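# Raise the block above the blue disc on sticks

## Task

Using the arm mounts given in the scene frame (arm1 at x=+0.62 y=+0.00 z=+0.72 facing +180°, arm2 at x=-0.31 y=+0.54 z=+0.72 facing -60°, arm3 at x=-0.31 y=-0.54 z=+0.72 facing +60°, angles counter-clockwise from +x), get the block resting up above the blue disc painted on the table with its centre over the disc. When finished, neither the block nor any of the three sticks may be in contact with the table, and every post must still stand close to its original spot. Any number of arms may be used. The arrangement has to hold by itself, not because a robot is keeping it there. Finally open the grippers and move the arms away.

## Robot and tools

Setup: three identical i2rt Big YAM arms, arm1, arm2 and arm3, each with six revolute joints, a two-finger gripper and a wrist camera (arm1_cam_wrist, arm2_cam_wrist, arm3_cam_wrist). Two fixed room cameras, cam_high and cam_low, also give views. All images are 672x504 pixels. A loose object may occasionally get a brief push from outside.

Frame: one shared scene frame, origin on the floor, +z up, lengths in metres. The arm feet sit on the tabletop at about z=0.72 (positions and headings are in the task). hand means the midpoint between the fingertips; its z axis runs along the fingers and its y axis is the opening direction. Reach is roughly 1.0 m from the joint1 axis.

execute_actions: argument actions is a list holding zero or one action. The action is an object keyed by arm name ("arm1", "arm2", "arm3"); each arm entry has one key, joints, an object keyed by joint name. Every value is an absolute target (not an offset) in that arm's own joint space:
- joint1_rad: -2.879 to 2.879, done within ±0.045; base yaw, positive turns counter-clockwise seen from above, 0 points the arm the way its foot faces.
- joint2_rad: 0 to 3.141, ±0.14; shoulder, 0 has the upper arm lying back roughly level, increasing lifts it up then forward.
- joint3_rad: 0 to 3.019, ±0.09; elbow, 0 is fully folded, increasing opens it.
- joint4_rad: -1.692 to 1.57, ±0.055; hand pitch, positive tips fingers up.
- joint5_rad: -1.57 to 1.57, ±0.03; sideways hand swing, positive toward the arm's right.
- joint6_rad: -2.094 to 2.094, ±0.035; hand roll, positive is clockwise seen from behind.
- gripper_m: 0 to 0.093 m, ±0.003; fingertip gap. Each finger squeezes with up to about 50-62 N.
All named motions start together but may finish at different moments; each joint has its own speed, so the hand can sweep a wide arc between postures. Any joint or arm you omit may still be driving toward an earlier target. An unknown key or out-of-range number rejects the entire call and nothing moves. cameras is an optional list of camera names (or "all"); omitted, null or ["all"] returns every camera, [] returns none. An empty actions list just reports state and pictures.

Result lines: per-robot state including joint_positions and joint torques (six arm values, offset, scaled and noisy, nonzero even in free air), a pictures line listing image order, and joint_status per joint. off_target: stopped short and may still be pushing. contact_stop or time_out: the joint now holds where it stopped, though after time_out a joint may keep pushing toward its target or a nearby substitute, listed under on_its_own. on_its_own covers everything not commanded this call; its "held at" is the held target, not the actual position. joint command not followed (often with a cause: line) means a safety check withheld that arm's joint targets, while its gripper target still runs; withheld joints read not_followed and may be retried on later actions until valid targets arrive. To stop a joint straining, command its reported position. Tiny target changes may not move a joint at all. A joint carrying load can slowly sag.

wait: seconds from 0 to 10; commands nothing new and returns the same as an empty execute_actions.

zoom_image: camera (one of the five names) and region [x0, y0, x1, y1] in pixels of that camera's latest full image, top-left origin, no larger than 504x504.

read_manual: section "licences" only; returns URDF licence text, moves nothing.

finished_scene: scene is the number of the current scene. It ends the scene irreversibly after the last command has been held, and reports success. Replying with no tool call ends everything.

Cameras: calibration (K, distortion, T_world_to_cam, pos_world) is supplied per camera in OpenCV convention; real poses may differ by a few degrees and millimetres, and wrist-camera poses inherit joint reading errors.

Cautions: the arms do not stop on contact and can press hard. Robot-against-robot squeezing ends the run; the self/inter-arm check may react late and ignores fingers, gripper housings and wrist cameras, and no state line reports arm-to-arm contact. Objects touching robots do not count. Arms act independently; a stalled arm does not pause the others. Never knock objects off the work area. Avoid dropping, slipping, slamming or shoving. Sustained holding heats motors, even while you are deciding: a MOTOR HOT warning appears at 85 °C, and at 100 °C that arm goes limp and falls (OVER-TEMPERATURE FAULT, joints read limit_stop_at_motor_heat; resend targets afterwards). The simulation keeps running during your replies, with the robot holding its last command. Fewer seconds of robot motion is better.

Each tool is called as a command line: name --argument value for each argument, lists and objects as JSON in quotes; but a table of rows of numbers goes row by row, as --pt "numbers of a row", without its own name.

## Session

execute_actions --actions '[]'

Scene clock: 0.00 s.
Joint torques (N m, as the arm reports them, + toward a larger angle): no reading
arm1.joint_positions: joint1_rad=-0.186 joint2_rad=+0.619 joint3_rad=+1.418 joint4_rad=-1.398 joint5_rad=-0.049 joint6_rad=-0.201 gripper_m=+0.095
arm1.joint_status: not commanded
arm1.hand: x=+0.4019 y=+0.0459 z=+1.2692 quat_wxyz=(-0.073, +0.884, +0.000, -0.461) (m; scene frame)
arm2.joint_positions: joint1_rad=-0.263 joint2_rad=+0.473 joint3_rad=+1.427 joint4_rad=-1.391 joint5_rad=+0.239 joint6_rad=-0.373 gripper_m=+0.095
arm2.joint_status: not commanded
arm2.hand: x=-0.3017 y=+0.3817 z=+1.3621 quat_wxyz=(-0.286, -0.423, -0.723, +0.465) (m; scene frame)
arm3.joint_positions: joint1_rad=+0.233 joint2_rad=+0.448 joint3_rad=+1.324 joint4_rad=-1.369 joint5_rad=-0.022 joint6_rad=-0.336 gripper_m=+0.095
arm3.joint_status: not commanded
arm3.hand: x=-0.2499 y=-0.3724 z=+1.2728 quat_wxyz=(-0.451, +0.613, -0.604, -0.238) (m; scene frame)
pictures: arm1_cam_wrist, arm2_cam_wrist, arm3_cam_wrist, cam_high, cam_low
camera_calibration (this result's frames):
arm1_cam_wrist: T_world_to_cam=[[0.0733387, 0.989869, 0.121572, -0.233907], [0.944047, -0.029601, -0.32848, 0.0469928], [-0.321554, 0.13886, -0.936654, 1.43439], [0, 0, 0, 1]] pos_world=[0.434023, 0.0337487, 1.3874]
arm2_cam_wrist: T_world_to_cam=[[-0.879301, -0.206563, 0.42914, -0.769591], [-0.39838, 0.812791, -0.425045, 0.155066], [-0.261003, -0.544704, -0.796979, 1.33763], [0, 0, 0, 1]] pos_world=[-0.265801, 0.44361, 1.46224]
arm3_cam_wrist: T_world_to_cam=[[0.95542, -0.149824, 0.254411, -0.136227], [-0.0325611, -0.909894, -0.413561, 0.182168], [0.293449, 0.386841, -0.87421, 1.45509], [0, 0, 0, 1]] pos_world=[-0.290908, -0.417544, 1.38205]
Images, in order (width x height): arm1_cam_wrist 672x504, arm2_cam_wrist 672x504, arm3_cam_wrist 672x504, cam_high 672x504, cam_low 672x504.

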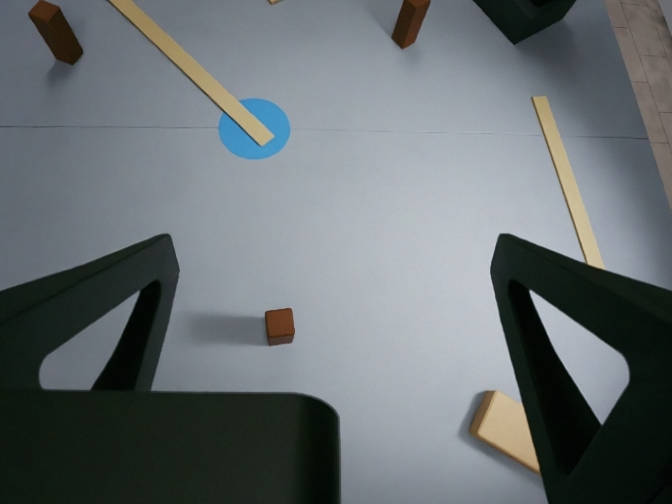

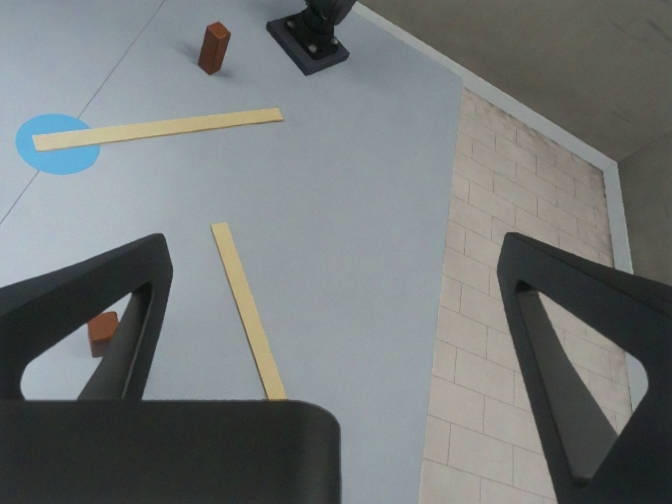

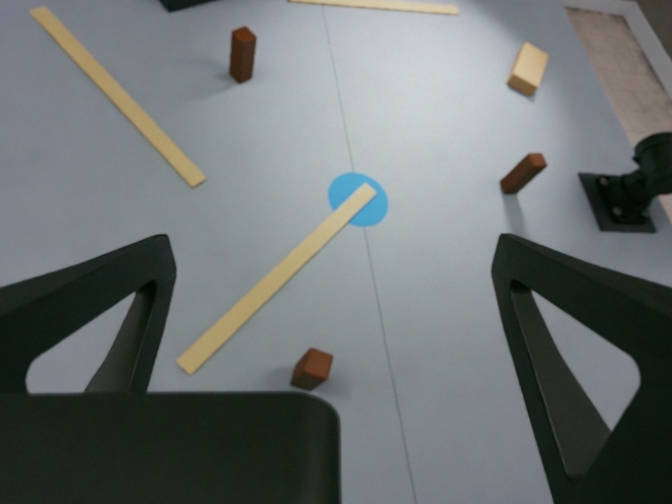

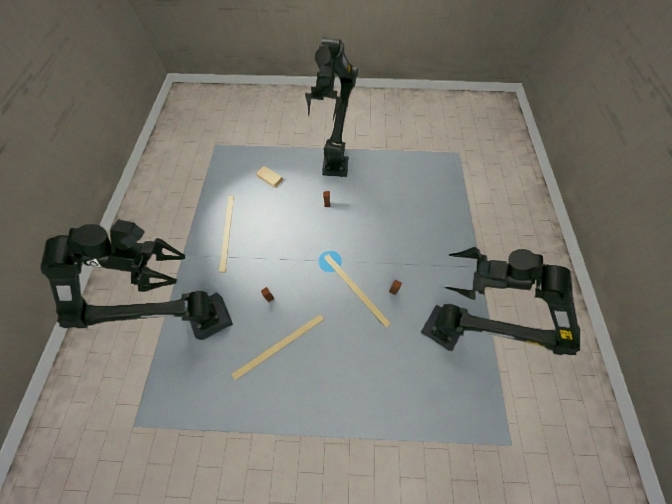

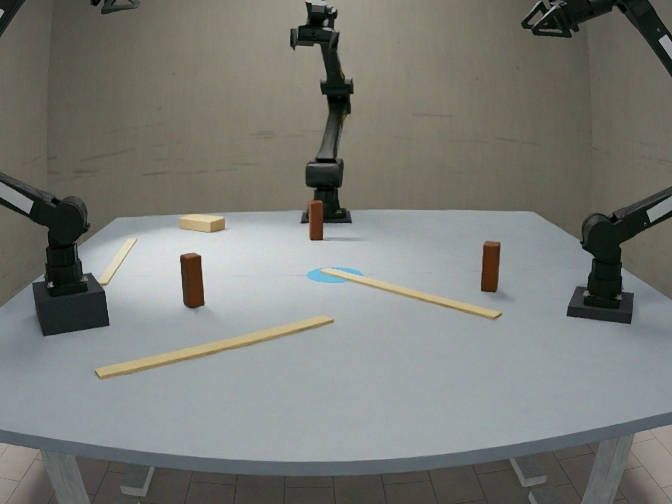

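zoom_image --camera "cam_high" --region '[300, 240, 420, 340]'

zoom_image --camera "cam_high" --region '[220, 280, 340, 390]'

zoom_image --camera "cam_high" --region '[200, 160, 340, 280]'

Region (300, 240, 420, 340) of cam_high's 672x504 image, scaled by 4.200, with more detail than that image has.

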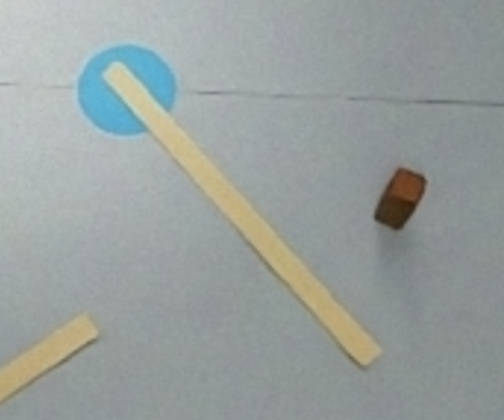

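Region (220, 280, 340, 390) of cam_high's 672x504 image, scaled by 4.200, with more detail than that image has; it fills the top 462 rows of this view, and the rest is white.

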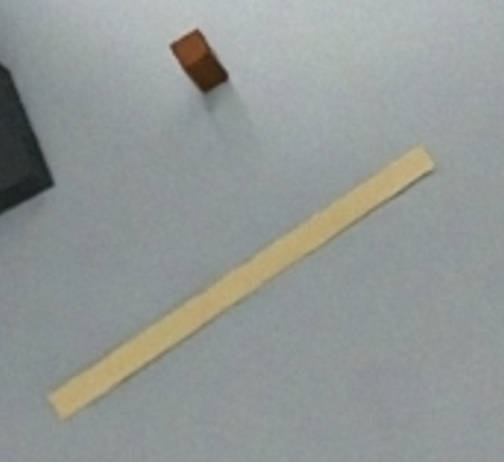

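Region (200, 160, 340, 280) of cam_high's 672x504 image, scaled by 3.600, with more detail than that image has; it fills the top 432 rows of this view, and the rest is white.

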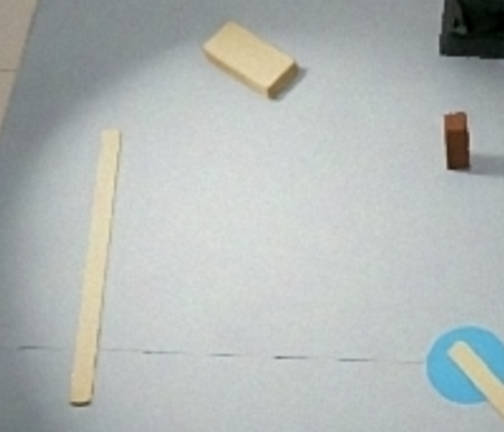

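execute_actions --actions '[{"arm1": {"joints": {"joint1_rad": -0.945, "joint2_rad": 2.15, "joint3_rad": 2.035, "joint4_rad": -1.262, "joint5_rad": 0.0, "joint6_rad": -1.102, "gripper_m": 0.08}}, "arm2": {"joints": {"joint1_rad": -1.151, "joint2_rad": 1.503, "joint3_rad": 0.660, "joint4_rad": -0.670, "joint5_rad": 0.0, "joint6_rad": -1.263, "gripper_m": 0.08}}, "arm3": {"joints": {"joint1_rad": 0.288, "joint2_rad": 1.457, "joint3_rad": 0.760, "joint4_rad": -0.789, "joint5_rad": 0.0, "joint6_rad": 0.559, "gripper_m": 0.08}}}]'

Scene clock: 9.03 s.
Joint torques (N m, as the arm reports them, + toward a larger angle): arm1=[  0.77 -21.22  12.83   0.71  -0.03  -0.11] | arm2=[ 1.84 -9.85  6.87  0.63 -0.18 -0.22] | arm3=[ 0.02 -7.11  6.96  0.96  0.22  0.14]
arm1.joint_positions: joint1_rad=-0.950 joint2_rad=+2.144 joint3_rad=+2.018 joint4_rad=-1.264 joint5_rad=-0.002 joint6_rad=-1.091 gripper_m=+0.080
arm1.joint_status: all done
arm1.hand: x=+0.2301 y=+0.5913 z=+0.8456 quat_wxyz=(-0.073, +0.995, +0.052, -0.047) (m; scene frame)
arm2.joint_positions: joint1_rad=-1.149 joint2_rad=+1.500 joint3_rad=+0.653 joint4_rad=-0.683 joint5_rad=+0.001 joint6_rad=-1.253 gripper_m=+0.080
arm2.joint_status: all done
arm2.hand: x=-0.4942 y=+0.2678 z=+0.7727 quat_wxyz=(+0.004, -0.442, -0.897, +0.026) (m; scene frame)
arm3.joint_positions: joint1_rad=+0.283 joint2_rad=+1.450 joint3_rad=+0.746 joint4_rad=-0.802 joint5_rad=-0.003 joint6_rad=+0.544 gripper_m=+0.080
arm3.joint_status: all done
arm3.hand: x=-0.2145 y=-0.1995 z=+0.7610 quat_wxyz=(-0.011, +0.367, -0.930, -0.028) (m; scene frame)
pictures: arm1_cam_wrist, arm2_cam_wrist, arm3_cam_wrist, cam_high, cam_low
camera_calibration (this result's frames):
arm1_cam_wrist: T_world_to_cam=[[-0.0868021, 0.984933, 0.149575, -0.69361], [0.86065, -0.00147888, 0.509195, -0.619657], [0.501744, 0.172931, -0.847554, 0.621679], [0, 0, 0, 1]] pos_world=[0.161176, 0.574736, 0.946179]
arm2_cam_wrist: T_world_to_cam=[[-0.793853, -0.605894, 0.0518634, -0.268753], [-0.475863, 0.672049, 0.567366, -0.846972], [-0.378619, 0.425725, -0.821831, 0.456762], [0, 0, 0, 1]] pos_world=[-0.443454, 0.211916, 0.869863]
arm3_cam_wrist: T_world_to_cam=[[0.669721, -0.741542, -0.0398531, 0.0306585], [-0.609515, -0.579553, 0.540933, -0.655213], [-0.424222, -0.337984, -0.840121, 0.605893], [0, 0, 0, 1]] pos_world=[-0.162862, -0.152215, 0.864672]
Images, in order (width x height): arm1_cam_wrist 672x504, arm2_cam_wrist 672x504, arm3_cam_wrist 672x504, cam_high 672x504, cam_low 672x504.

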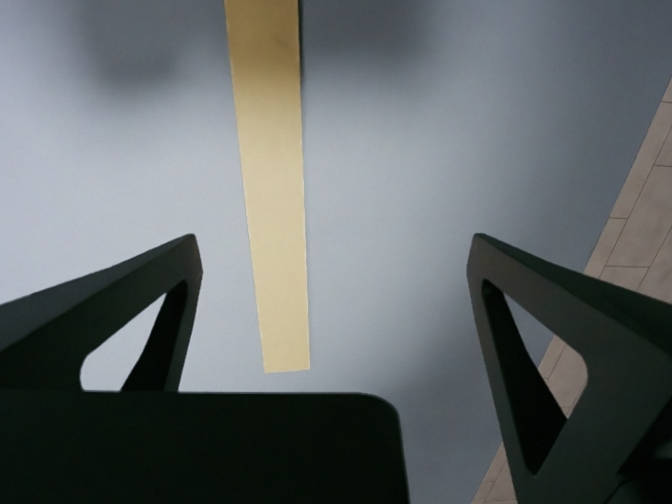

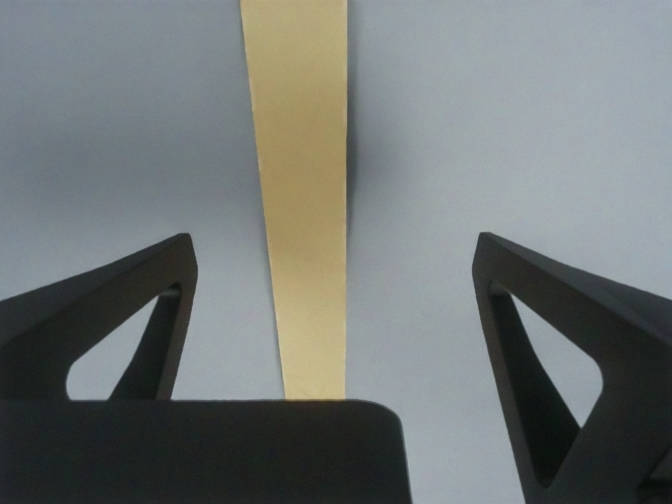

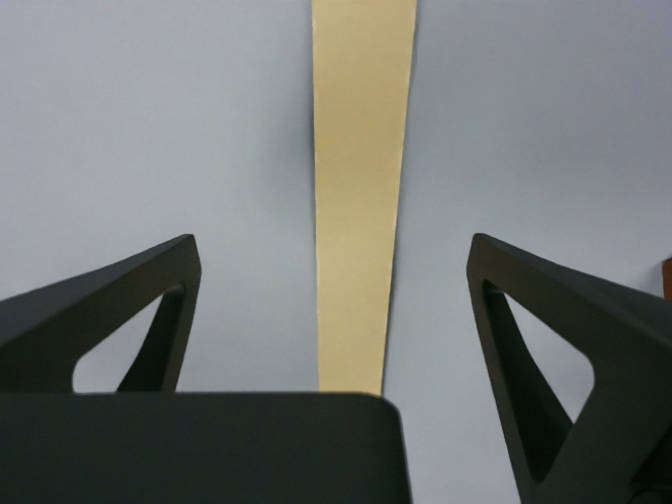

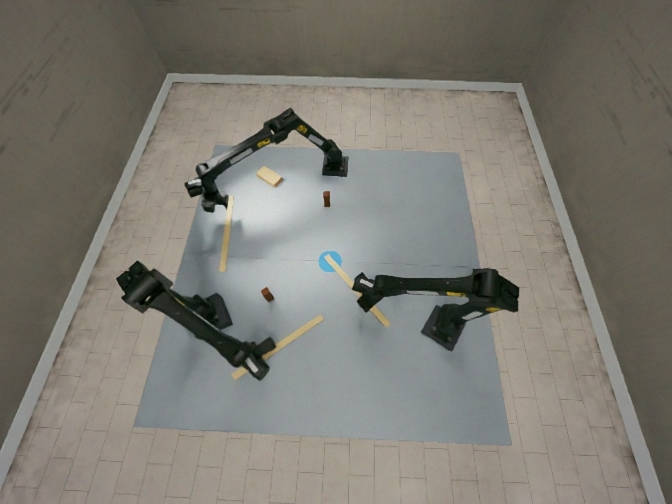

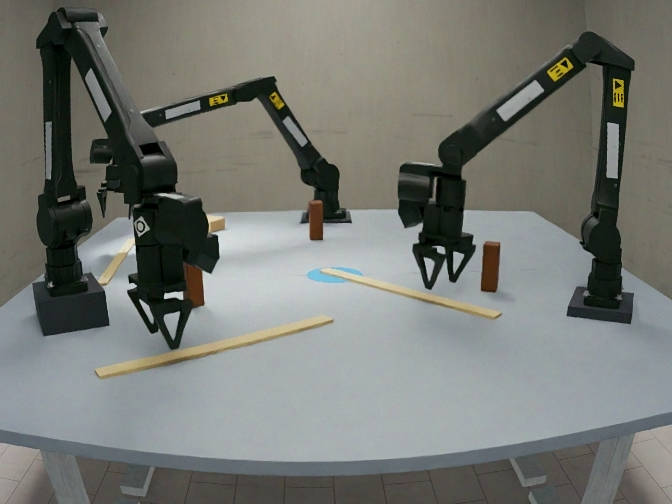

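execute_actions --actions '[]'

Scene clock: 10.40 s.
Joint torques (N m, as the arm reports them, + toward a larger angle): arm1=[  0.77 -21.26  12.81   0.71  -0.03  -0.11] | arm2=[ 2.29 -9.79  6.88  0.61 -0.16 -0.14] | arm3=[ 0.12 -7.09  6.87  0.95  0.2   0.16]
arm1.joint_positions: joint1_rad=-0.950 joint2_rad=+2.144 joint3_rad=+2.018 joint4_rad=-1.264 joint5_rad=-0.002 joint6_rad=-1.092 gripper_m=+0.080
arm1.joint_status: all done
arm1.hand: x=+0.2301 y=+0.5913 z=+0.8456 quat_wxyz=(-0.073, +0.995, +0.052, -0.047) (m; scene frame)
arm2.joint_positions: joint1_rad=-1.149 joint2_rad=+1.500 joint3_rad=+0.653 joint4_rad=-0.683 joint5_rad=+0.001 joint6_rad=-1.253 gripper_m=+0.080
arm2.joint_status: all done
arm2.hand: x=-0.4942 y=+0.2678 z=+0.7727 quat_wxyz=(+0.004, -0.442, -0.897, +0.026) (m; scene frame)
arm3.joint_positions: joint1_rad=+0.283 joint2_rad=+1.450 joint3_rad=+0.746 joint4_rad=-0.802 joint5_rad=-0.003 joint6_rad=+0.544 gripper_m=+0.080
arm3.joint_status: all done
arm3.hand: x=-0.2145 y=-0.1995 z=+0.7610 quat_wxyz=(-0.011, +0.367, -0.930, -0.028) (m; scene frame)
pictures: arm1_cam_wrist, arm2_cam_wrist, arm3_cam_wrist, cam_high, cam_low
camera_calibration (this result's frames):
arm1_cam_wrist: T_world_to_cam=[[-0.0871802, 0.984894, 0.149608, -0.693529], [0.860623, -0.0011752, 0.509241, -0.619869], [0.501725, 0.173152, -0.84752, 0.621524], [0, 0, 0, 1]] pos_world=[0.161177, 0.574706, 0.946175]
arm2_cam_wrist: T_world_to_cam=[[-0.793853, -0.605894, 0.0518634, -0.268753], [-0.475863, 0.672049, 0.567366, -0.846972], [-0.378619, 0.425725, -0.821831, 0.456762], [0, 0, 0, 1]] pos_world=[-0.443454, 0.211916, 0.869863]
arm3_cam_wrist: T_world_to_cam=[[0.669721, -0.741542, -0.0398531, 0.0306585], [-0.609515, -0.579553, 0.540933, -0.655213], [-0.424222, -0.337984, -0.840121, 0.605893], [0, 0, 0, 1]] pos_world=[-0.162862, -0.152215, 0.864672]
Images, in order (width x height): arm1_cam_wrist 672x504, arm2_cam_wrist 672x504, arm3_cam_wrist 672x504, cam_high 672x504, cam_low 672x504.

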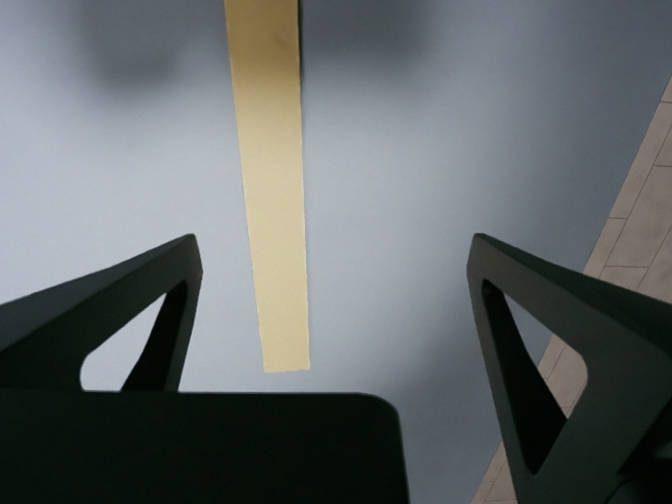

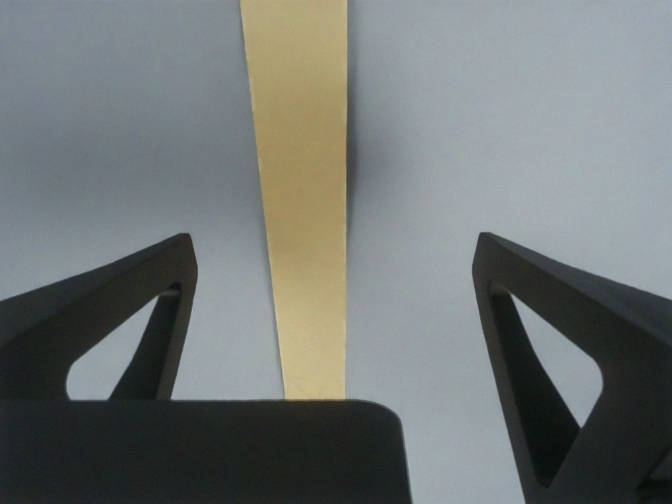

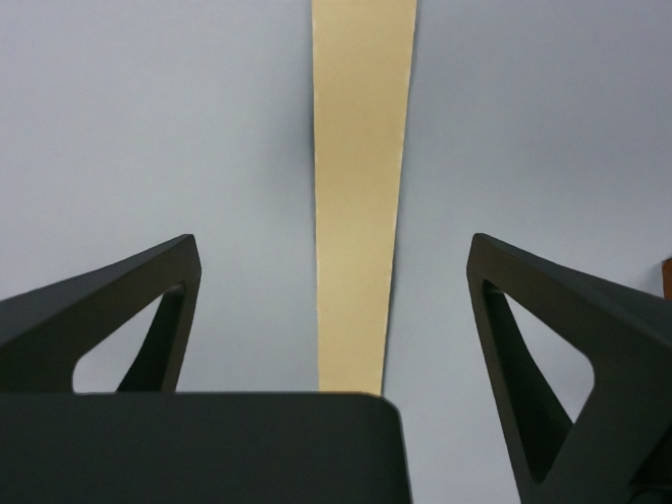

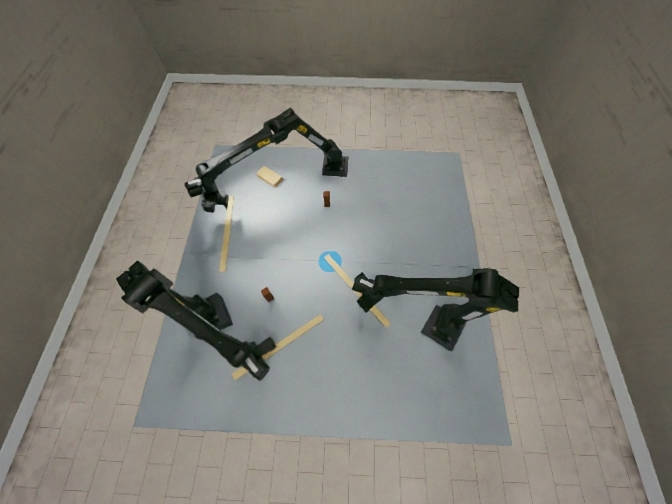

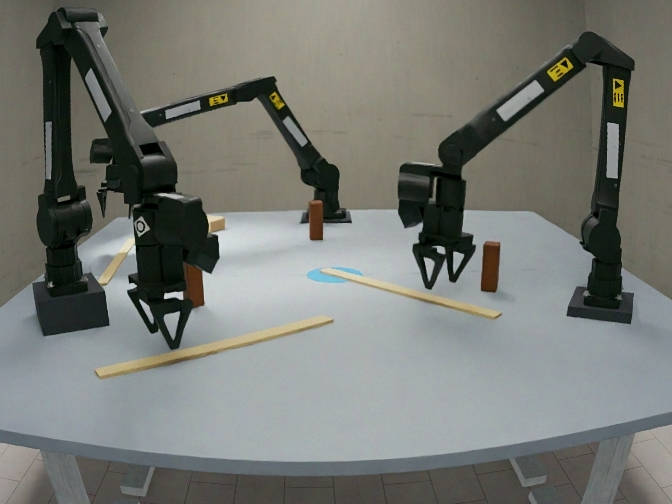

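zoom_image --camera "arm1_cam_wrist" --region '[200, 250, 380, 400]'

execute_actions --actions '[{"arm1": {"joints": {"joint2_rad": 2.255, "joint3_rad": 1.974}}, "arm2": {"joints": {"joint2_rad": 1.584, "joint3_rad": 0.628, "joint4_rad": -0.609}}, "arm3": {"joints": {"joint1_rad": 0.258, "joint2_rad": 1.541, "joint3_rad": 0.73, "joint4_rad": -0.756}}}]'

Region (200, 250, 380, 400) of arm1_cam_wrist's 672x504 image, scaled by 2.800, with more detail than that image has.

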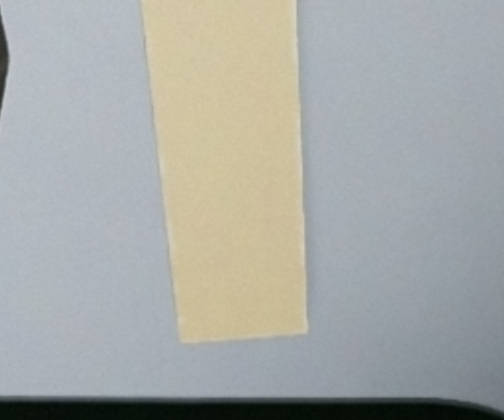

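Scene clock: 15.17 s.
Joint torques (N m, as the arm reports them, + toward a larger angle): arm1=[  0.77 -21.78  10.33   0.42  -0.03  -0.13] | arm2=[  1.9  -10.7    5.54   0.45  -0.16  -0.19] | arm3=[-0.8  -8.05  5.36  0.68  0.19  0.14]
arm1.joint_positions: joint1_rad=-0.950 joint2_rad=+2.248 joint3_rad=+1.975 joint4_rad=-1.264 joint5_rad=-0.002 joint6_rad=-1.092 gripper_m=+0.080
arm1.joint_status: all done
arm1.hand: x=+0.2408 y=+0.5744 z=+0.7580 quat_wxyz=(-0.010, +0.999, +0.052, -0.010) (m; scene frame)
arm2.joint_positions: joint1_rad=-1.149 joint2_rad=+1.586 joint3_rad=+0.626 joint4_rad=-0.622 joint5_rad=+0.001 joint6_rad=-1.254 gripper_m=+0.080
arm2.joint_status: all done
arm2.hand: x=-0.4866 y=+0.2791 z=+0.7408 quat_wxyz=(+0.001, -0.442, -0.897, +0.000) (m; scene frame)
arm3.joint_positions: joint1_rad=+0.264 joint2_rad=+1.540 joint3_rad=+0.727 joint4_rad=-0.767 joint5_rad=-0.003 joint6_rad=+0.544 gripper_m=+0.080
arm3.joint_status: all done
arm3.hand: x=-0.2121 y=-0.2129 z=+0.7271 quat_wxyz=(+0.012, +0.358, -0.934, +0.001) (m; scene frame)
pictures: arm1_cam_wrist, arm2_cam_wrist, arm3_cam_wrist, cam_high, cam_low
camera_calibration (this result's frames):
arm1_cam_wrist: T_world_to_cam=[[-0.0947961, 0.995289, 0.0203523, -0.569066], [0.816579, 0.0660487, 0.573443, -0.661099], [0.569397, 0.0709794, -0.818993, 0.565643], [0, 0, 0, 1]] pos_world=[0.163818, 0.569901, 0.853942]
arm2_cam_wrist: T_world_to_cam=[[-0.794429, -0.607352, 0.00264731, -0.21759], [-0.492883, 0.647235, 0.581509, -0.844669], [-0.354894, 0.460663, -0.813535, 0.424343], [0, 0, 0, 1]] pos_world=[-0.438586, 0.219067, 0.836976]
arm3_cam_wrist: T_world_to_cam=[[0.655829, -0.754909, -0.000815693, -0.0164176], [-0.607927, -0.528779, 0.592299, -0.669351], [-0.447563, -0.387951, -0.805718, 0.533289], [0, 0, 0, 1]] pos_world=[-0.157469, -0.159442, 0.826123]
Images, in order (width x height): arm1_cam_wrist 672x504, arm2_cam_wrist 672x504, arm3_cam_wrist 672x504, cam_high 672x504, cam_low 672x504.

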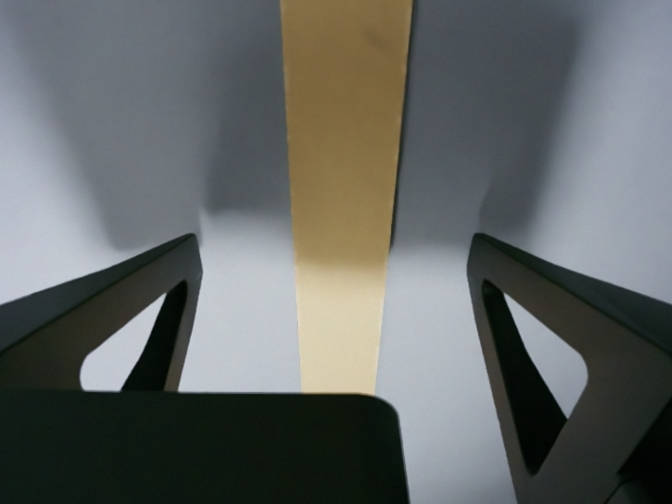

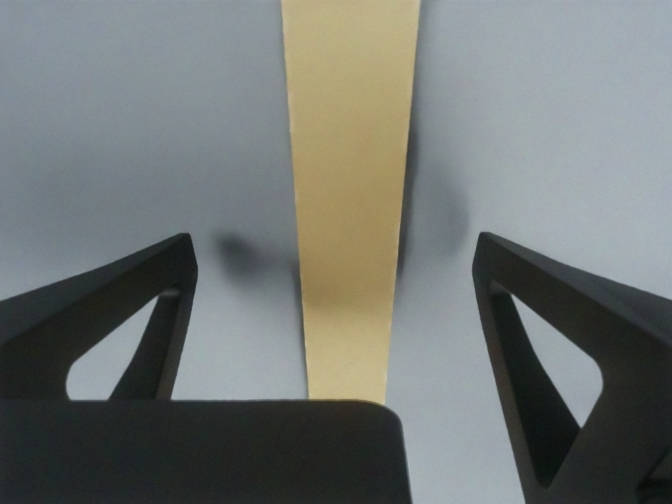

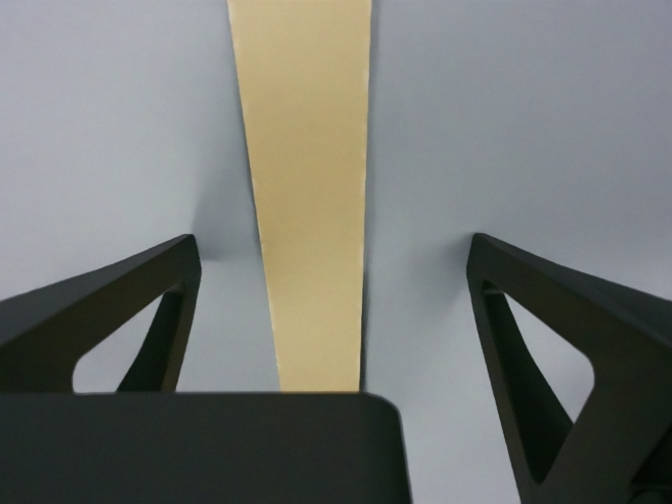

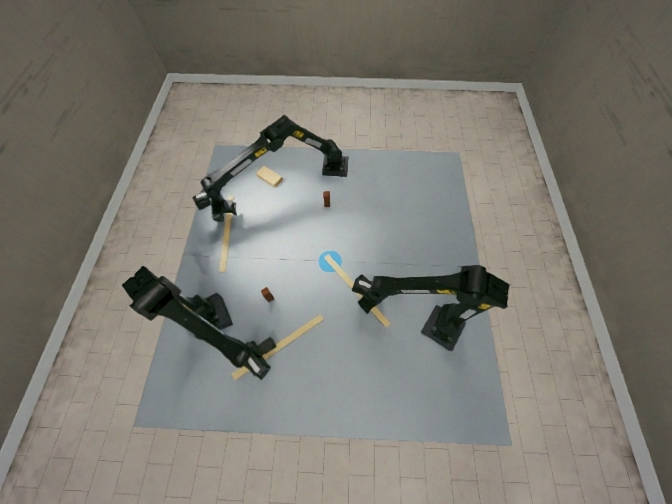

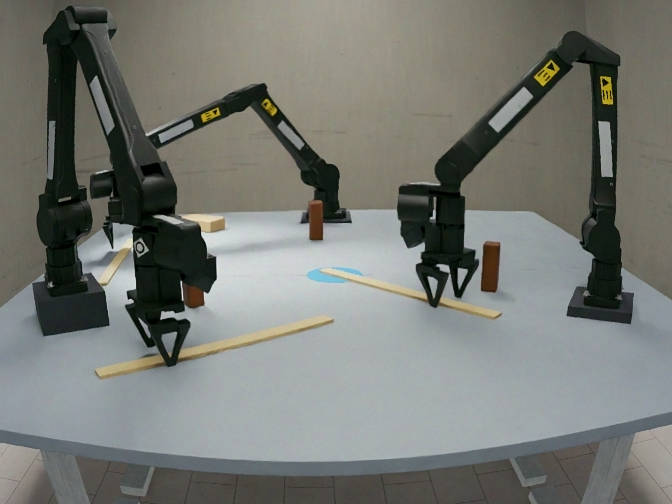

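zoom_image --camera "arm1_cam_wrist" --region '[150, 150, 520, 400]'

zoom_image --camera "cam_low" --region '[80, 200, 180, 290]'

zoom_image --camera "arm2_cam_wrist" --region '[150, 150, 520, 400]'

zoom_image --camera "arm3_cam_wrist" --region '[150, 150, 520, 400]'

Region (150, 150, 520, 400) of arm1_cam_wrist's 672x504 image, scaled by 1.362, with more detail than that image has; it fills the top 341 rows of this view, and the rest is white.

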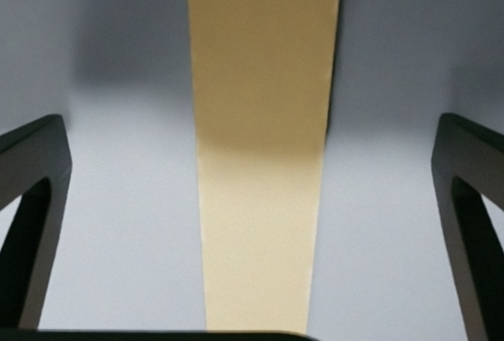

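Region (80, 200, 180, 290) of cam_low's 672x504 image, scaled by 5.040, with more detail than that image has; it fills the top 454 rows of this view, and the rest is white.

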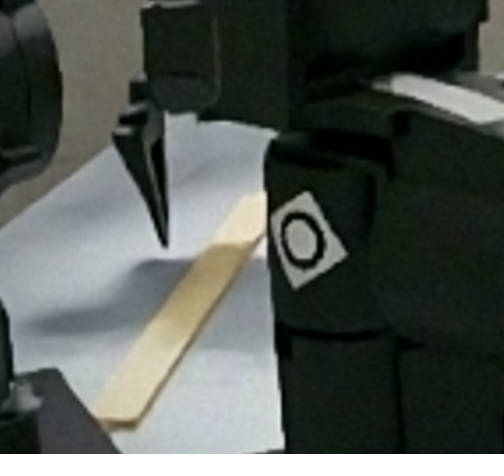

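Region (150, 150, 520, 400) of arm2_cam_wrist's 672x504 image, scaled by 1.362, with more detail than that image has; it fills the top 341 rows of this view, and the rest is white.

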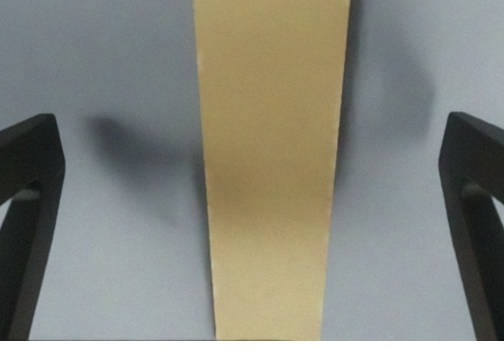

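Region (150, 150, 520, 400) of arm3_cam_wrist's 672x504 image, scaled by 1.362, with more detail than that image has; it fills the top 341 rows of this view, and the rest is white.

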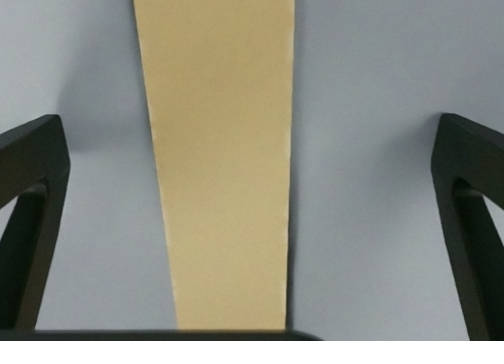

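zoom_image --camera "cam_low" --region '[400, 250, 510, 330]'

zoom_image --camera "cam_low" --region '[90, 300, 220, 390]'

Region (400, 250, 510, 330) of cam_low's 672x504 image, scaled by 4.582, with more detail than that image has; it fills the top 367 rows of this view, and the rest is white.

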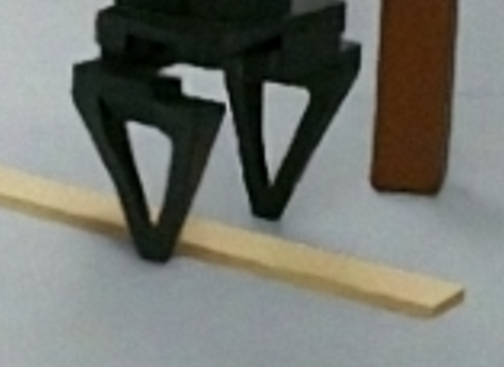

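Region (90, 300, 220, 390) of cam_low's 672x504 image, scaled by 3.877, with more detail than that image has; it fills the top 349 rows of this view, and the rest is white.

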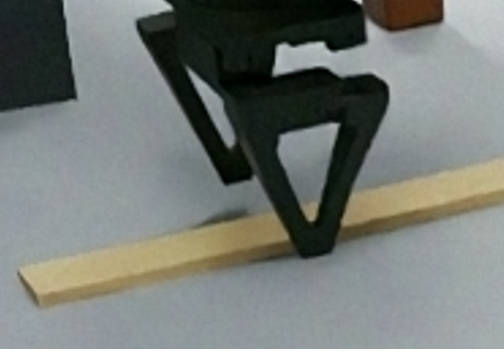

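execute_actions --actions '[{"arm1": {"joints": {"joint2_rad": 2.263}}, "arm2": {"joints": {"joint2_rad": 1.605, "joint4_rad": -0.575}}, "arm3": {"joints": {"joint4_rad": -0.738}}}]'

zoom_image --camera "arm1_cam_wrist" --region '[150, 150, 520, 400]'

zoom_image --camera "arm2_cam_wrist" --region '[150, 150, 520, 400]'

zoom_image --camera "arm3_cam_wrist" --region '[150, 150, 520, 400]'

Scene clock: 18.63 s.
Joint torques (N m, as the arm reports them, + toward a larger angle): arm1=[  0.71 -21.17  10.31   0.43  -0.03  -0.13] | arm2=[ 1.58 -9.55  5.43  0.5  -0.18 -0.17] | arm3=[-0.95 -7.85  5.36  0.89  0.19  0.14]
arm1.joint_positions: joint1_rad=-0.950 joint2_rad=+2.248 joint3_rad=+1.975 joint4_rad=-1.264 joint5_rad=-0.002 joint6_rad=-1.092 gripper_m=+0.080
arm1.joint_status: all done
arm1.hand: x=+0.2408 y=+0.5744 z=+0.7580 quat_wxyz=(-0.010, +0.999, +0.052, -0.010) (m; scene frame)
arm2.joint_positions: joint1_rad=-1.149 joint2_rad=+1.594 joint3_rad=+0.626 joint4_rad=-0.588 joint5_rad=+0.001 joint6_rad=-1.254 gripper_m=+0.080
arm2.joint_status: all done
arm2.hand: x=-0.4904 y=+0.2734 z=+0.7383 quat_wxyz=(+0.003, -0.442, -0.897, +0.013) (m; scene frame)
arm3.joint_positions: joint1_rad=+0.264 joint2_rad=+1.540 joint3_rad=+0.727 joint4_rad=-0.751 joint5_rad=-0.003 joint6_rad=+0.544 gripper_m=+0.080
arm3.joint_status: all done
arm3.hand: x=-0.2109 y=-0.2090 z=+0.7270 quat_wxyz=(+0.007, +0.358, -0.934, -0.006) (m; scene frame)
pictures: arm1_cam_wrist, arm2_cam_wrist, arm3_cam_wrist, cam_high, cam_low
camera_calibration (this result's frames):
arm1_cam_wrist: T_world_to_cam=[[-0.0947961, 0.995289, 0.0203523, -0.569066], [0.816579, 0.0660487, 0.573443, -0.661099], [0.569397, 0.0709794, -0.818993, 0.565643], [0, 0, 0, 1]] pos_world=[0.163818, 0.569901, 0.853942]
arm2_cam_wrist: T_world_to_cam=[[-0.794211, -0.607047, 0.0269054, -0.241992], [-0.484568, 0.659443, 0.574743, -0.835718], [-0.366638, 0.443429, -0.817892, 0.425729], [0, 0, 0, 1]] pos_world=[-0.441067, 0.215427, 0.835034]
arm3_cam_wrist: T_world_to_cam=[[0.655675, -0.754983, -0.00954789, -0.00796968], [-0.610844, -0.537843, 0.581029, -0.660896], [-0.443802, -0.375134, -0.813827, 0.544652], [0, 0, 0, 1]] pos_world=[-0.156761, -0.157158, 0.827176]
Images, in order (width x height): arm1_cam_wrist 672x504, arm2_cam_wrist 672x504, arm3_cam_wrist 672x504, cam_high 672x504, cam_low 672x504.

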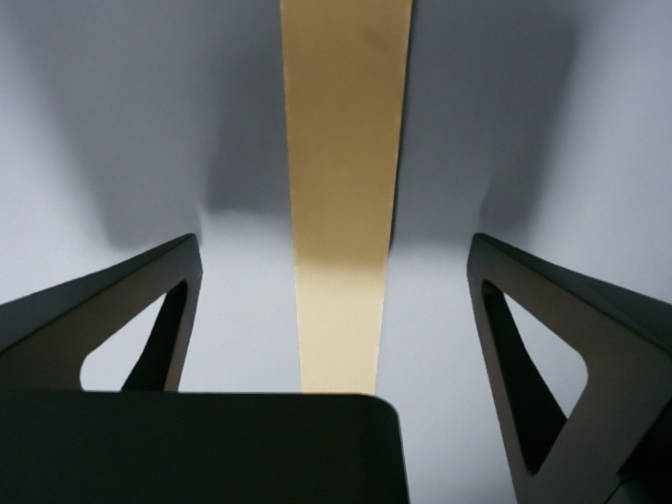

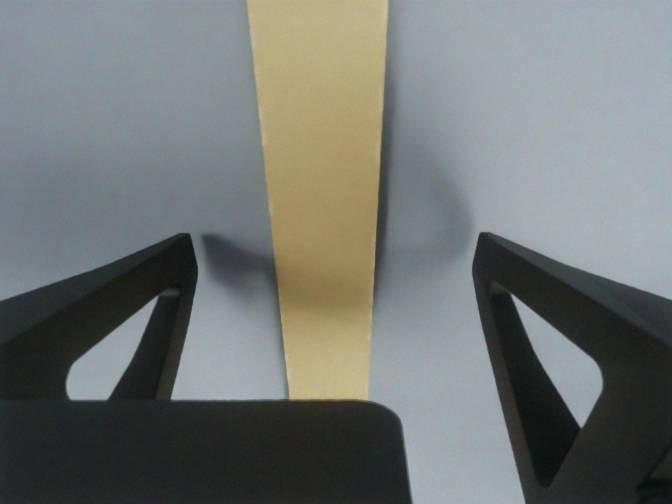

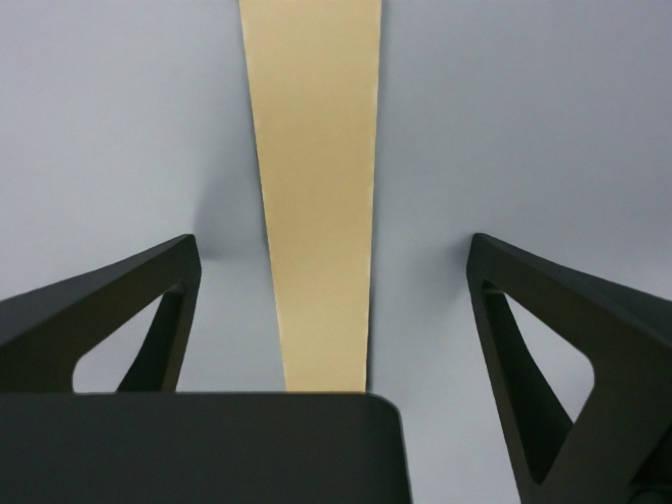

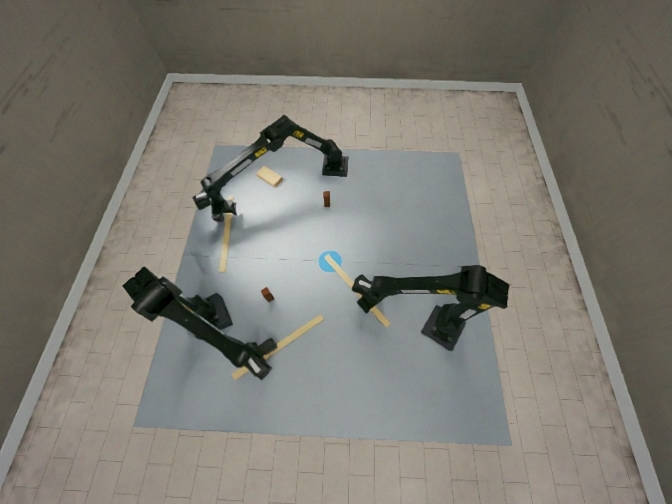

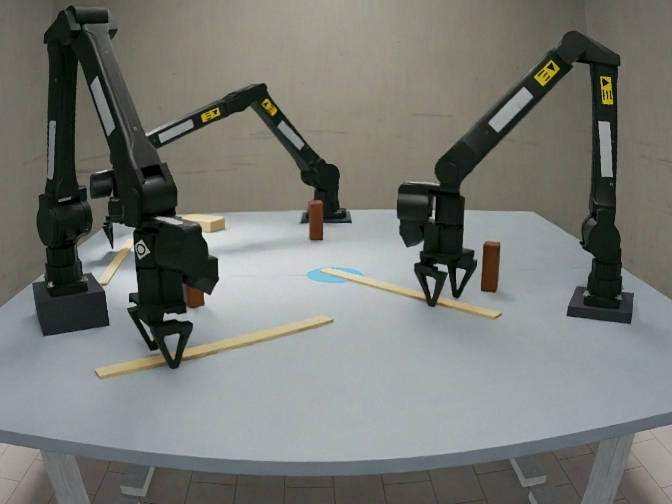

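Region (150, 150, 520, 400) of arm1_cam_wrist's 672x504 image, scaled by 1.362, with more detail than that image has; it fills the top 341 rows of this view, and the rest is white.

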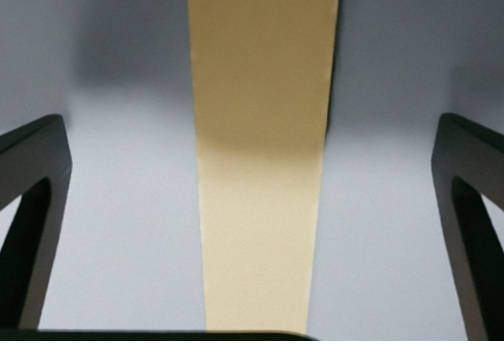

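Region (150, 150, 520, 400) of arm2_cam_wrist's 672x504 image, scaled by 1.362, with more detail than that image has; it fills the top 341 rows of this view, and the rest is white.

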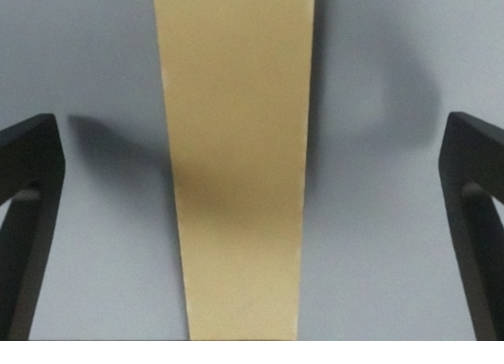

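Region (150, 150, 520, 400) of arm3_cam_wrist's 672x504 image, scaled by 1.362, with more detail than that image has; it fills the top 341 rows of this view, and the rest is white.

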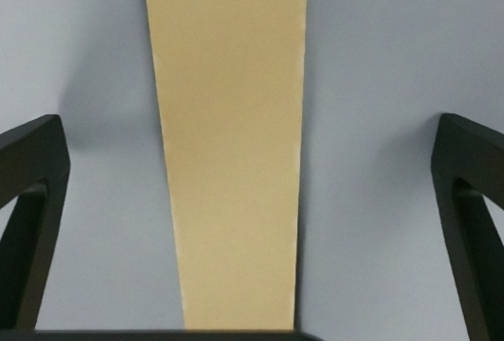

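zoom_image --camera "arm2_cam_wrist" --region '[170, 210, 338, 294]'

zoom_image --camera "arm2_cam_wrist" --region '[338, 210, 506, 294]'

zoom_image --camera "arm3_cam_wrist" --region '[170, 210, 338, 294]'

zoom_image --camera "arm3_cam_wrist" --region '[338, 210, 506, 294]'

zoom_image --camera "arm1_cam_wrist" --region '[170, 210, 338, 294]'

zoom_image --camera "arm1_cam_wrist" --region '[338, 210, 506, 294]'

Region (170, 210, 338, 294) of arm2_cam_wrist's 672x504 image, scaled by 3.000, with more detail than that image has.

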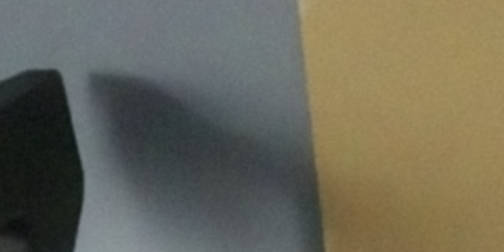

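Region (338, 210, 506, 294) of arm2_cam_wrist's 672x504 image, scaled by 3.000, with more detail than that image has.

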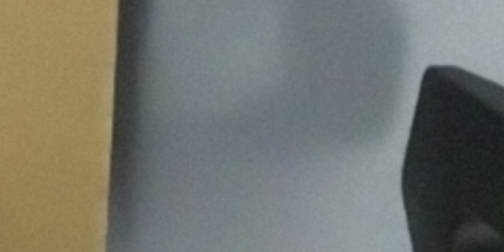

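Region (170, 210, 338, 294) of arm3_cam_wrist's 672x504 image, scaled by 3.000, with more detail than that image has.

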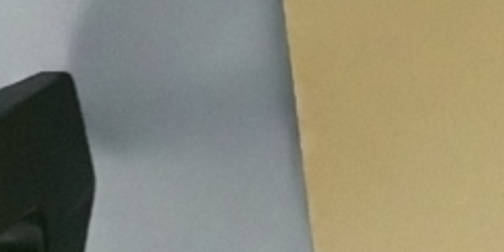

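Region (338, 210, 506, 294) of arm3_cam_wrist's 672x504 image, scaled by 3.000, with more detail than that image has.

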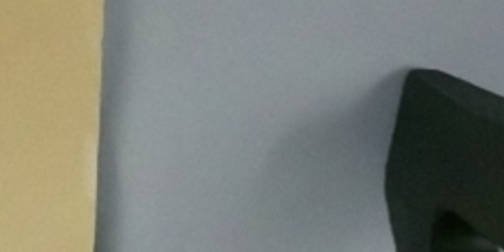

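Region (170, 210, 338, 294) of arm1_cam_wrist's 672x504 image, scaled by 3.000, with more detail than that image has.

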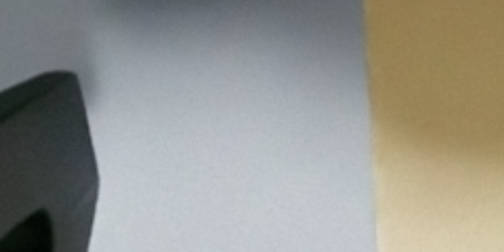

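Region (338, 210, 506, 294) of arm1_cam_wrist's 672x504 image, scaled by 3.000, with more detail than that image has.

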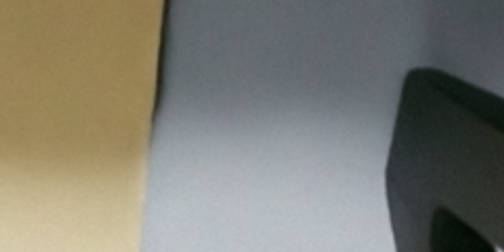

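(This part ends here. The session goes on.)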